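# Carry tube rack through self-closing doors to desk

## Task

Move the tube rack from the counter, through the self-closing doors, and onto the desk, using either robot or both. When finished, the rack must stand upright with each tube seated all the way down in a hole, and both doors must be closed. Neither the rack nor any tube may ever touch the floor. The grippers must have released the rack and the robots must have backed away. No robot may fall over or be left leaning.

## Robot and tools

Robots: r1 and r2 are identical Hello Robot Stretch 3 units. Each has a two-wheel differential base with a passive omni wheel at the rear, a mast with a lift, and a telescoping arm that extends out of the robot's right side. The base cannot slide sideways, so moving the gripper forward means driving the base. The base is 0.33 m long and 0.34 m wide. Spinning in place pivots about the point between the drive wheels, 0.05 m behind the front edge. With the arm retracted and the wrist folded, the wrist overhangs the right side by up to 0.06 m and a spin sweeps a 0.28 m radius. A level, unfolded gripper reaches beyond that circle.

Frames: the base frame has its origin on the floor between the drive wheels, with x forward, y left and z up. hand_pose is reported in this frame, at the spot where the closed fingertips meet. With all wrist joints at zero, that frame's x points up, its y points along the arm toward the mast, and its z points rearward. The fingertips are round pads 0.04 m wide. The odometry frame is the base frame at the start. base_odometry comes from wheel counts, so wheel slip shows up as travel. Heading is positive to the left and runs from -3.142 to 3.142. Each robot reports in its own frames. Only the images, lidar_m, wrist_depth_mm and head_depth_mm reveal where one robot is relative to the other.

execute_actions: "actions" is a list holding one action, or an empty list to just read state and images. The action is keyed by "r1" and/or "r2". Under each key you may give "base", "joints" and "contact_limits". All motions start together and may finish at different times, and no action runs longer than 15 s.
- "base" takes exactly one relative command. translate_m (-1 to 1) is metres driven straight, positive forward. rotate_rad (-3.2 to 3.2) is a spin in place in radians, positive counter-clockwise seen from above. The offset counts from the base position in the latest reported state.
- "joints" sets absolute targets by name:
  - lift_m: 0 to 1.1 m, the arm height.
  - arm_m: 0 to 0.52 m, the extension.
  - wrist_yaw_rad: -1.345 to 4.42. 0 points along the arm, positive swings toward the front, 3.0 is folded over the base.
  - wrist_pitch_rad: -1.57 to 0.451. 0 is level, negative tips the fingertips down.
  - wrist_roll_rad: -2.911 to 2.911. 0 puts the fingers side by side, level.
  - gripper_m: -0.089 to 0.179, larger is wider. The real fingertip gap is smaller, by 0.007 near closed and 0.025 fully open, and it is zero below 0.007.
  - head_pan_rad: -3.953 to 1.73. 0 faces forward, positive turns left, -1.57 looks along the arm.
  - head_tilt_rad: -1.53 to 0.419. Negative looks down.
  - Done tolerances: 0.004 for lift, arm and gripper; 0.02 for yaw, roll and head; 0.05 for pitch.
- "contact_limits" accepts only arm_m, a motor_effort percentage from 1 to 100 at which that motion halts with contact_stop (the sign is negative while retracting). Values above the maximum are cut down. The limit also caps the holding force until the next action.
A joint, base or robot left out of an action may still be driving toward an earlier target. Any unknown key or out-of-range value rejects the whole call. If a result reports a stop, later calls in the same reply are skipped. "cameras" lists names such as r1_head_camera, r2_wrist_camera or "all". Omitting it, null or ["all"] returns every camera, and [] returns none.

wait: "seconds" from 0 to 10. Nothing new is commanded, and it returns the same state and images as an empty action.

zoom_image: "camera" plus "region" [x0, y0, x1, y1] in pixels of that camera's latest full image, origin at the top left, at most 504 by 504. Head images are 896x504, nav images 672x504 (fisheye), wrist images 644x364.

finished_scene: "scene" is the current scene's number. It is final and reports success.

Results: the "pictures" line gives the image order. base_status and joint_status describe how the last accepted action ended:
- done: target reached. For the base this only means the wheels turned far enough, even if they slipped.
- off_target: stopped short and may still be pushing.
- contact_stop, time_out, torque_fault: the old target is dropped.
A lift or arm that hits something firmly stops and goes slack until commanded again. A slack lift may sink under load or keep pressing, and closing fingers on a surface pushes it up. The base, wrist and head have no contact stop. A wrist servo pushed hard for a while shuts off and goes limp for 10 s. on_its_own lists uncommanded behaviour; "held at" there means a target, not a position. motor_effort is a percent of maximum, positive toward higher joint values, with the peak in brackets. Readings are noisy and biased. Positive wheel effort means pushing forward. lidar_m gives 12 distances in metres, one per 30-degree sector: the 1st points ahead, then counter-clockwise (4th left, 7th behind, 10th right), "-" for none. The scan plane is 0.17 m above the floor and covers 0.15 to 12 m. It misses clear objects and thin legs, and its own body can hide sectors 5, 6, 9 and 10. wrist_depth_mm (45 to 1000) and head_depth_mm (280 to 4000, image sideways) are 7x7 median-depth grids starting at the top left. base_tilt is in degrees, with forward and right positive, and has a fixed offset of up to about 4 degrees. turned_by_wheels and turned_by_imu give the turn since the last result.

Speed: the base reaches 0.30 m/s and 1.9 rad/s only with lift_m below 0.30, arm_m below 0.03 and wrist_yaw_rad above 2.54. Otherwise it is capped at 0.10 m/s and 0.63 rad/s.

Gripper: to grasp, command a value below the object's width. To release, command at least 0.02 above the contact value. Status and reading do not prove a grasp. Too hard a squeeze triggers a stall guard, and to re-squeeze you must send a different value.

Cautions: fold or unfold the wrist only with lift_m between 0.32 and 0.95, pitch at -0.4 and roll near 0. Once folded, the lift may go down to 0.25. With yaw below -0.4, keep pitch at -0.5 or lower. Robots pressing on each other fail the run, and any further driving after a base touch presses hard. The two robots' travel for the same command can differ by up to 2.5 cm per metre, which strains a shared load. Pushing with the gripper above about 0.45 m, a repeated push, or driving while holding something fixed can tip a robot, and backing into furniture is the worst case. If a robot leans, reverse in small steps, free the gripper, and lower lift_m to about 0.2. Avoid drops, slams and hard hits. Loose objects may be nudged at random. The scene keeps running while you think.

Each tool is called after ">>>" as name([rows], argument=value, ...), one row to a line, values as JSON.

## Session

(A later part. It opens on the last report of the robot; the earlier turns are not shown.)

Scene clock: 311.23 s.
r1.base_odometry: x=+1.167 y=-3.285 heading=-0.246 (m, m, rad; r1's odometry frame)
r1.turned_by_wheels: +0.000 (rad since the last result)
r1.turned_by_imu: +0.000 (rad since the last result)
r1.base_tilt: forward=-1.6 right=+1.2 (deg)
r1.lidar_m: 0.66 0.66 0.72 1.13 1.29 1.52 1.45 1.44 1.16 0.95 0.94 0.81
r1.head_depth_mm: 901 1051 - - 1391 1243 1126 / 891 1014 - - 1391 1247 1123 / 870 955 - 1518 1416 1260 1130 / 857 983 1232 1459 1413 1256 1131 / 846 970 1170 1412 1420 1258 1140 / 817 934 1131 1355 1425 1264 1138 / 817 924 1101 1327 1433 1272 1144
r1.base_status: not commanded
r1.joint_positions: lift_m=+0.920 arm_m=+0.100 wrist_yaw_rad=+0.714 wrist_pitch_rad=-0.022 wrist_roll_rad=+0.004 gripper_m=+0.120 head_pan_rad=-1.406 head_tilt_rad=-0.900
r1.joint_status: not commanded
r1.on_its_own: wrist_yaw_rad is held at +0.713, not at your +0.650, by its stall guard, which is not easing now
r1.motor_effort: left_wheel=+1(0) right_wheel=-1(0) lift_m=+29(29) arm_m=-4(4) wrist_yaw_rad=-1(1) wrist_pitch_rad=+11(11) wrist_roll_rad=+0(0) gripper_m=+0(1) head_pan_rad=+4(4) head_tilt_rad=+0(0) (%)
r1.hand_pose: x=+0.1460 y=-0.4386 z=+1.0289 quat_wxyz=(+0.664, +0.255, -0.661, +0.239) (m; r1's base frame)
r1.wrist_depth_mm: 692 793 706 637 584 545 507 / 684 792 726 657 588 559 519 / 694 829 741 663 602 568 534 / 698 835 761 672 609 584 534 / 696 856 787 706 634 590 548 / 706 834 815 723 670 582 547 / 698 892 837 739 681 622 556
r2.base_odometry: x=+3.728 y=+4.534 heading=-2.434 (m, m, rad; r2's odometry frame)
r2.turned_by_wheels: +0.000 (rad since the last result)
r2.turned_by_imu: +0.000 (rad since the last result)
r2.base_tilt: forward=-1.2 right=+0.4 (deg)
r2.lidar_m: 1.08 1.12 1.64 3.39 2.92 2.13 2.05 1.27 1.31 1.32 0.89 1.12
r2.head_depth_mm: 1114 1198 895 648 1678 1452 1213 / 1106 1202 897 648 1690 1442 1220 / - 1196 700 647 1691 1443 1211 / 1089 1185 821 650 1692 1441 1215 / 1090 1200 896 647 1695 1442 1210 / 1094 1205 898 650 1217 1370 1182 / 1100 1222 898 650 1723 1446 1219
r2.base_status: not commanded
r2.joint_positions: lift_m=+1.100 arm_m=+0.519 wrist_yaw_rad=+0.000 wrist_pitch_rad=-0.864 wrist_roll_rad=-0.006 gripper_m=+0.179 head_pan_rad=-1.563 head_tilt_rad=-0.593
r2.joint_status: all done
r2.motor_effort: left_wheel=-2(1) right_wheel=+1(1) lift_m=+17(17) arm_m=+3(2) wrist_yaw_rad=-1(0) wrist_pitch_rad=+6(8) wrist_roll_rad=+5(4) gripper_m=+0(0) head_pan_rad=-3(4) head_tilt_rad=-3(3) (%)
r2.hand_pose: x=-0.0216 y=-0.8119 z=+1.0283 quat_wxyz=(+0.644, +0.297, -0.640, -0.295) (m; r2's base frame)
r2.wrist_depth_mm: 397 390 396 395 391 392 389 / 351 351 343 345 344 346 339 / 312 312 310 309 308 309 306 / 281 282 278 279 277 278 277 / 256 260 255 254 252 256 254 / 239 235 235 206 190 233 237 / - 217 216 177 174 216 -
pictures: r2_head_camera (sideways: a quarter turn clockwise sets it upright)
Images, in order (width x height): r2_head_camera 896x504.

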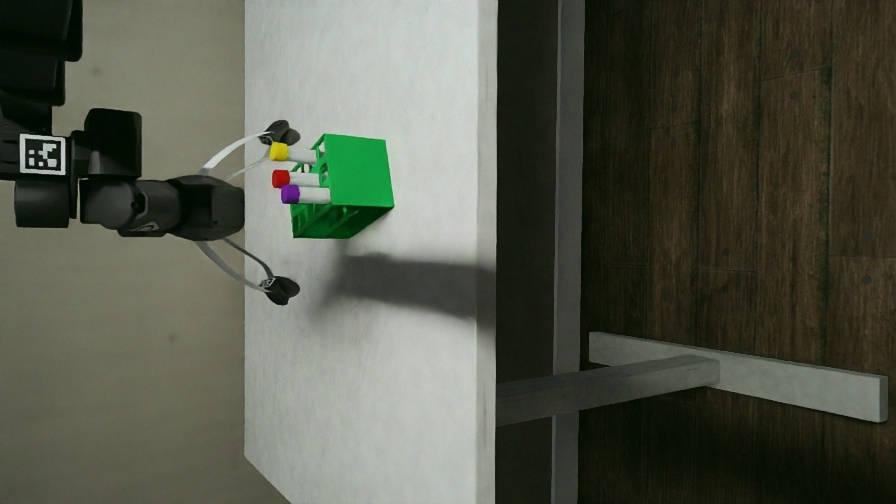

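>>> execute_actions([
  {"r2":{"joints":{"wrist_pitch_rad":-0.2}}},
], cameras=[])

>>> execute_actions([
  {"r2":{"base":{"translate_m":-0.35},"joints":{"arm_m":0,"head_pan_rad":-1.15}}},
], cameras=["r2_head_camera","r1_nav_camera","r2_nav_camera"])

>>> zoom_image(camera="r2_head_camera", region=[200,120,440,360])

Scene clock: 312.50 s.
r1.base_odometry: x=+1.167 y=-3.285 heading=-0.246 (m, m, rad; r1's odometry frame)
r1.turned_by_wheels: +0.000 (rad since the last result)
r1.turned_by_imu: +0.000 (rad since the last result)
r1.base_tilt: forward=-1.6 right=+1.2 (deg)
r1.lidar_m: 0.66 0.66 0.73 1.13 1.28 1.51 1.45 1.44 1.16 0.95 0.94 0.81
r1.head_depth_mm: 899 1047 - - 1397 1244 1116 / 890 1015 - - 1398 1243 1120 / 872 955 - 1521 1410 1253 1128 / 857 981 1238 1456 1405 1254 1132 / 845 970 1167 1406 1423 1257 1138 / 816 934 1125 1360 1419 1272 1137 / 814 925 1093 1333 1435 1267 1141
r1.base_status: not commanded
r1.joint_positions: lift_m=+0.920 arm_m=+0.100 wrist_yaw_rad=+0.714 wrist_pitch_rad=-0.022 wrist_roll_rad=+0.004 gripper_m=+0.120 head_pan_rad=-1.406 head_tilt_rad=-0.900
r1.joint_status: not commanded
r1.on_its_own: wrist_yaw_rad is held at +0.713, not at your +0.650, by its stall guard, which is not easing now
r1.motor_effort: left_wheel=+0(0) right_wheel=-1(1) lift_m=+28(28) arm_m=-4(4) wrist_yaw_rad=-1(0) wrist_pitch_rad=+11(10) wrist_roll_rad=+0(0) gripper_m=+1(0) head_pan_rad=+4(4) head_tilt_rad=+0(0) (%)
r1.hand_pose: x=+0.1460 y=-0.4386 z=+1.0289 quat_wxyz=(+0.664, +0.255, -0.661, +0.239) (m; r1's base frame)
r1.wrist_depth_mm: 687 781 702 640 584 548 507 / 698 792 722 647 603 554 515 / 690 808 741 674 605 567 522 / 690 829 768 669 629 577 537 / 704 857 785 691 634 593 548 / 708 842 789 715 663 586 550 / 690 910 839 734 675 619 553
r2.base_odometry: x=+3.728 y=+4.534 heading=-2.434 (m, m, rad; r2's odometry frame)
r2.turned_by_wheels: +0.000 (rad since the last result)
r2.turned_by_imu: +0.000 (rad since the last result)
r2.base_tilt: forward=-1.1 right=+0.5 (deg)
r2.lidar_m: 1.08 1.12 1.64 3.40 2.91 2.13 2.05 1.27 1.31 1.32 0.89 1.12
r2.head_depth_mm: 1112 1199 891 646 1679 1437 1207 / 1104 1203 896 648 1683 1448 1206 / - 1204 702 647 1690 1447 1206 / 1088 1206 843 648 1700 1444 1209 / 1090 1204 897 650 1699 1458 1213 / 1096 1204 896 649 1212 1374 1188 / 1102 1212 896 650 1719 1450 1213
r2.base_status: not commanded
r2.joint_positions: lift_m=+1.100 arm_m=+0.519 wrist_yaw_rad=+0.000 wrist_pitch_rad=-0.222 wrist_roll_rad=-0.006 gripper_m=+0.179 head_pan_rad=-1.563 head_tilt_rad=-0.593
r2.joint_status: all done
r2.motor_effort: left_wheel=-2(2) right_wheel=+1(1) lift_m=+18(18) arm_m=+3(3) wrist_yaw_rad=+0(0) wrist_pitch_rad=+10(7) wrist_roll_rad=+4(4) gripper_m=+0(0) head_pan_rad=-4(3) head_tilt_rad=-3(2) (%)
r2.hand_pose: x=-0.0215 y=-0.9084 z=+1.1589 quat_wxyz=(+0.705, +0.079, -0.700, -0.078) (m; r2's base frame)
r2.wrist_depth_mm: 525 518 515 504 500 495 491 / 545 551 538 539 531 526 518 / 589 576 574 564 560 558 548 / 621 605 602 611 591 580 578 / 640 632 624 623 618 620 610 / 455 457 460 462 474 476 500 / - 372 377 382 387 389 -
pictures: none
No camera images: the call's "cameras" was empty. Leave "cameras" out to get every camera's image.

Scene clock: 317.50 s.
r1.base_odometry: x=+1.167 y=-3.285 heading=-0.246 (m, m, rad; r1's odometry frame)
r1.turned_by_wheels: +0.000 (rad since the last result)
r1.turned_by_imu: +0.001 (rad since the last result)
r1.base_tilt: forward=-1.6 right=+1.2 (deg)
r1.lidar_m: 0.66 0.66 0.72 1.13 1.29 1.52 1.45 1.44 1.16 0.95 0.93 0.81
r1.head_depth_mm: 907 1045 - - 1391 1243 1123 / 889 1014 - - 1394 1247 1116 / 872 957 - 1531 1412 1252 1120 / 860 984 1236 1456 1417 1256 1133 / 848 971 1164 1413 1420 1256 1130 / 815 931 1128 1358 1427 1272 1135 / 817 924 1091 1341 1441 1278 1143
r1.base_status: not commanded
r1.joint_positions: lift_m=+0.920 arm_m=+0.100 wrist_yaw_rad=+0.714 wrist_pitch_rad=-0.022 wrist_roll_rad=+0.004 gripper_m=+0.120 head_pan_rad=-1.406 head_tilt_rad=-0.900
r1.joint_status: not commanded
r1.on_its_own: wrist_yaw_rad is held at +0.713, not at your +0.650, by its stall guard, which is not easing now
r1.motor_effort: left_wheel=+0(1) right_wheel=+0(0) lift_m=+29(29) arm_m=-4(4) wrist_yaw_rad=+0(0) wrist_pitch_rad=+10(9) wrist_roll_rad=+0(0) gripper_m=+0(0) head_pan_rad=+4(4) head_tilt_rad=+0(0) (%)
r1.hand_pose: x=+0.1460 y=-0.4386 z=+1.0289 quat_wxyz=(+0.664, +0.255, -0.661, +0.239) (m; r1's base frame)
r1.wrist_depth_mm: 690 778 711 635 576 548 509 / 692 796 719 656 597 560 512 / 702 827 731 658 609 570 529 / 693 823 769 685 631 581 530 / 689 854 774 692 638 582 544 / 701 838 800 711 664 591 561 / 689 911 838 727 673 624 566
r2.base_odometry: x=+3.994 y=+4.761 heading=-2.434 (m, m, rad; r2's odometry frame)
r2.turned_by_wheels: +0.000 (rad since the last result)
r2.turned_by_imu: -0.002 (rad since the last result)
r2.base_tilt: forward=-1.2 right=+0.4 (deg)
r2.lidar_m: 1.43 1.49 2.13 3.40 2.43 1.77 1.70 1.76 1.04 1.32 1.05 1.48
r2.head_depth_mm: 1063 1157 1024 621 1615 1443 1211 / 1101 1205 958 649 1677 1439 1216 / 1149 1248 795 683 1720 1437 1213 / 1202 1307 751 718 1782 1440 1213 / 1262 1354 900 1202 1534 1444 1217 / 1315 1466 895 1905 1795 1413 1217 / 1395 1547 899 2039 1787 1444 1215
r2.base_status: done
r2.joint_positions: lift_m=+1.100 arm_m=+0.000 wrist_yaw_rad=+0.000 wrist_pitch_rad=-0.221 wrist_roll_rad=-0.005 gripper_m=+0.179 head_pan_rad=-1.157 head_tilt_rad=-0.593
r2.joint_status: all done
r2.motor_effort: left_wheel=-1(5) right_wheel=+2(7) lift_m=+17(18) arm_m=-4(3) wrist_yaw_rad=+0(0) wrist_pitch_rad=+9(9) wrist_roll_rad=+4(4) gripper_m=-1(0) head_pan_rad=+3(30) head_tilt_rad=-3(3) (%)
r2.hand_pose: x=-0.0215 y=-0.3900 z=+1.1592 quat_wxyz=(+0.705, +0.078, -0.701, -0.078) (m; r2's base frame)
r2.wrist_depth_mm: - - 998 991 982 947 960 / - - - - - - - / - - - - - - - / 789 618 821 853 879 913 - / 572 526 585 609 619 632 640 / 460 457 465 471 480 483 516 / - 377 383 387 392 393 -
pictures: r1_nav_camera (sideways: a quarter turn counterclockwise sets it upright), r2_head_camera (sideways: a quarter turn clockwise sets it upright), r2_nav_camera (sideways: a quarter turn counterclockwise sets it upright)
Images, in order (width x height): r1_nav_camera 672x504, r2_head_camera 896x504, r2_nav_camera 672x504.

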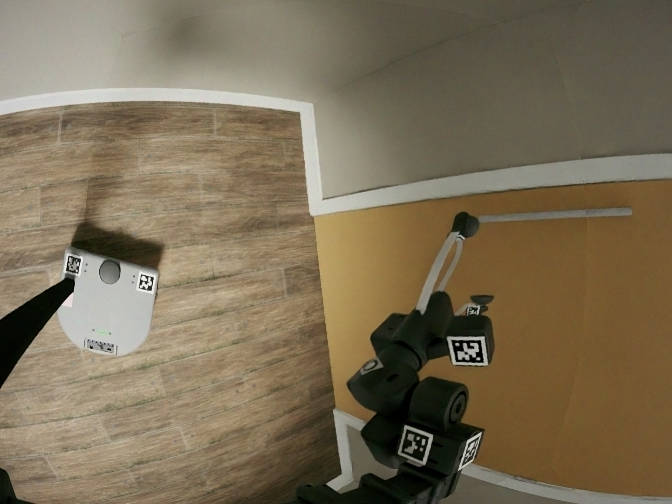

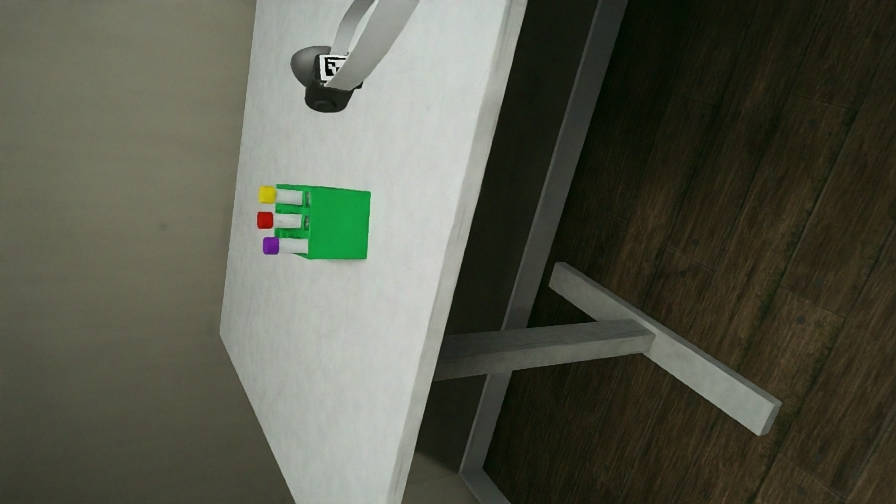

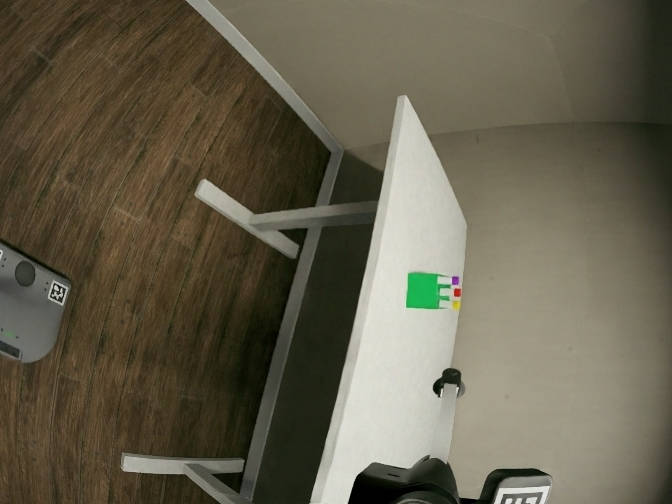

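Region (200, 120, 440, 360) of r2_head_camera's 896x504 image, scaled by 2.100, with more detail than that image has.

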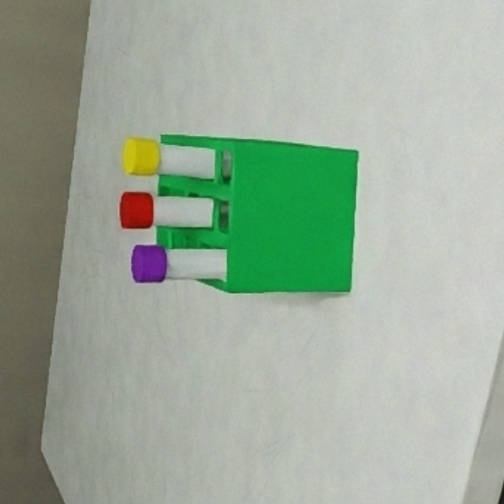

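>>> finished_scene(scene=1)

The scene is finished: the task was done.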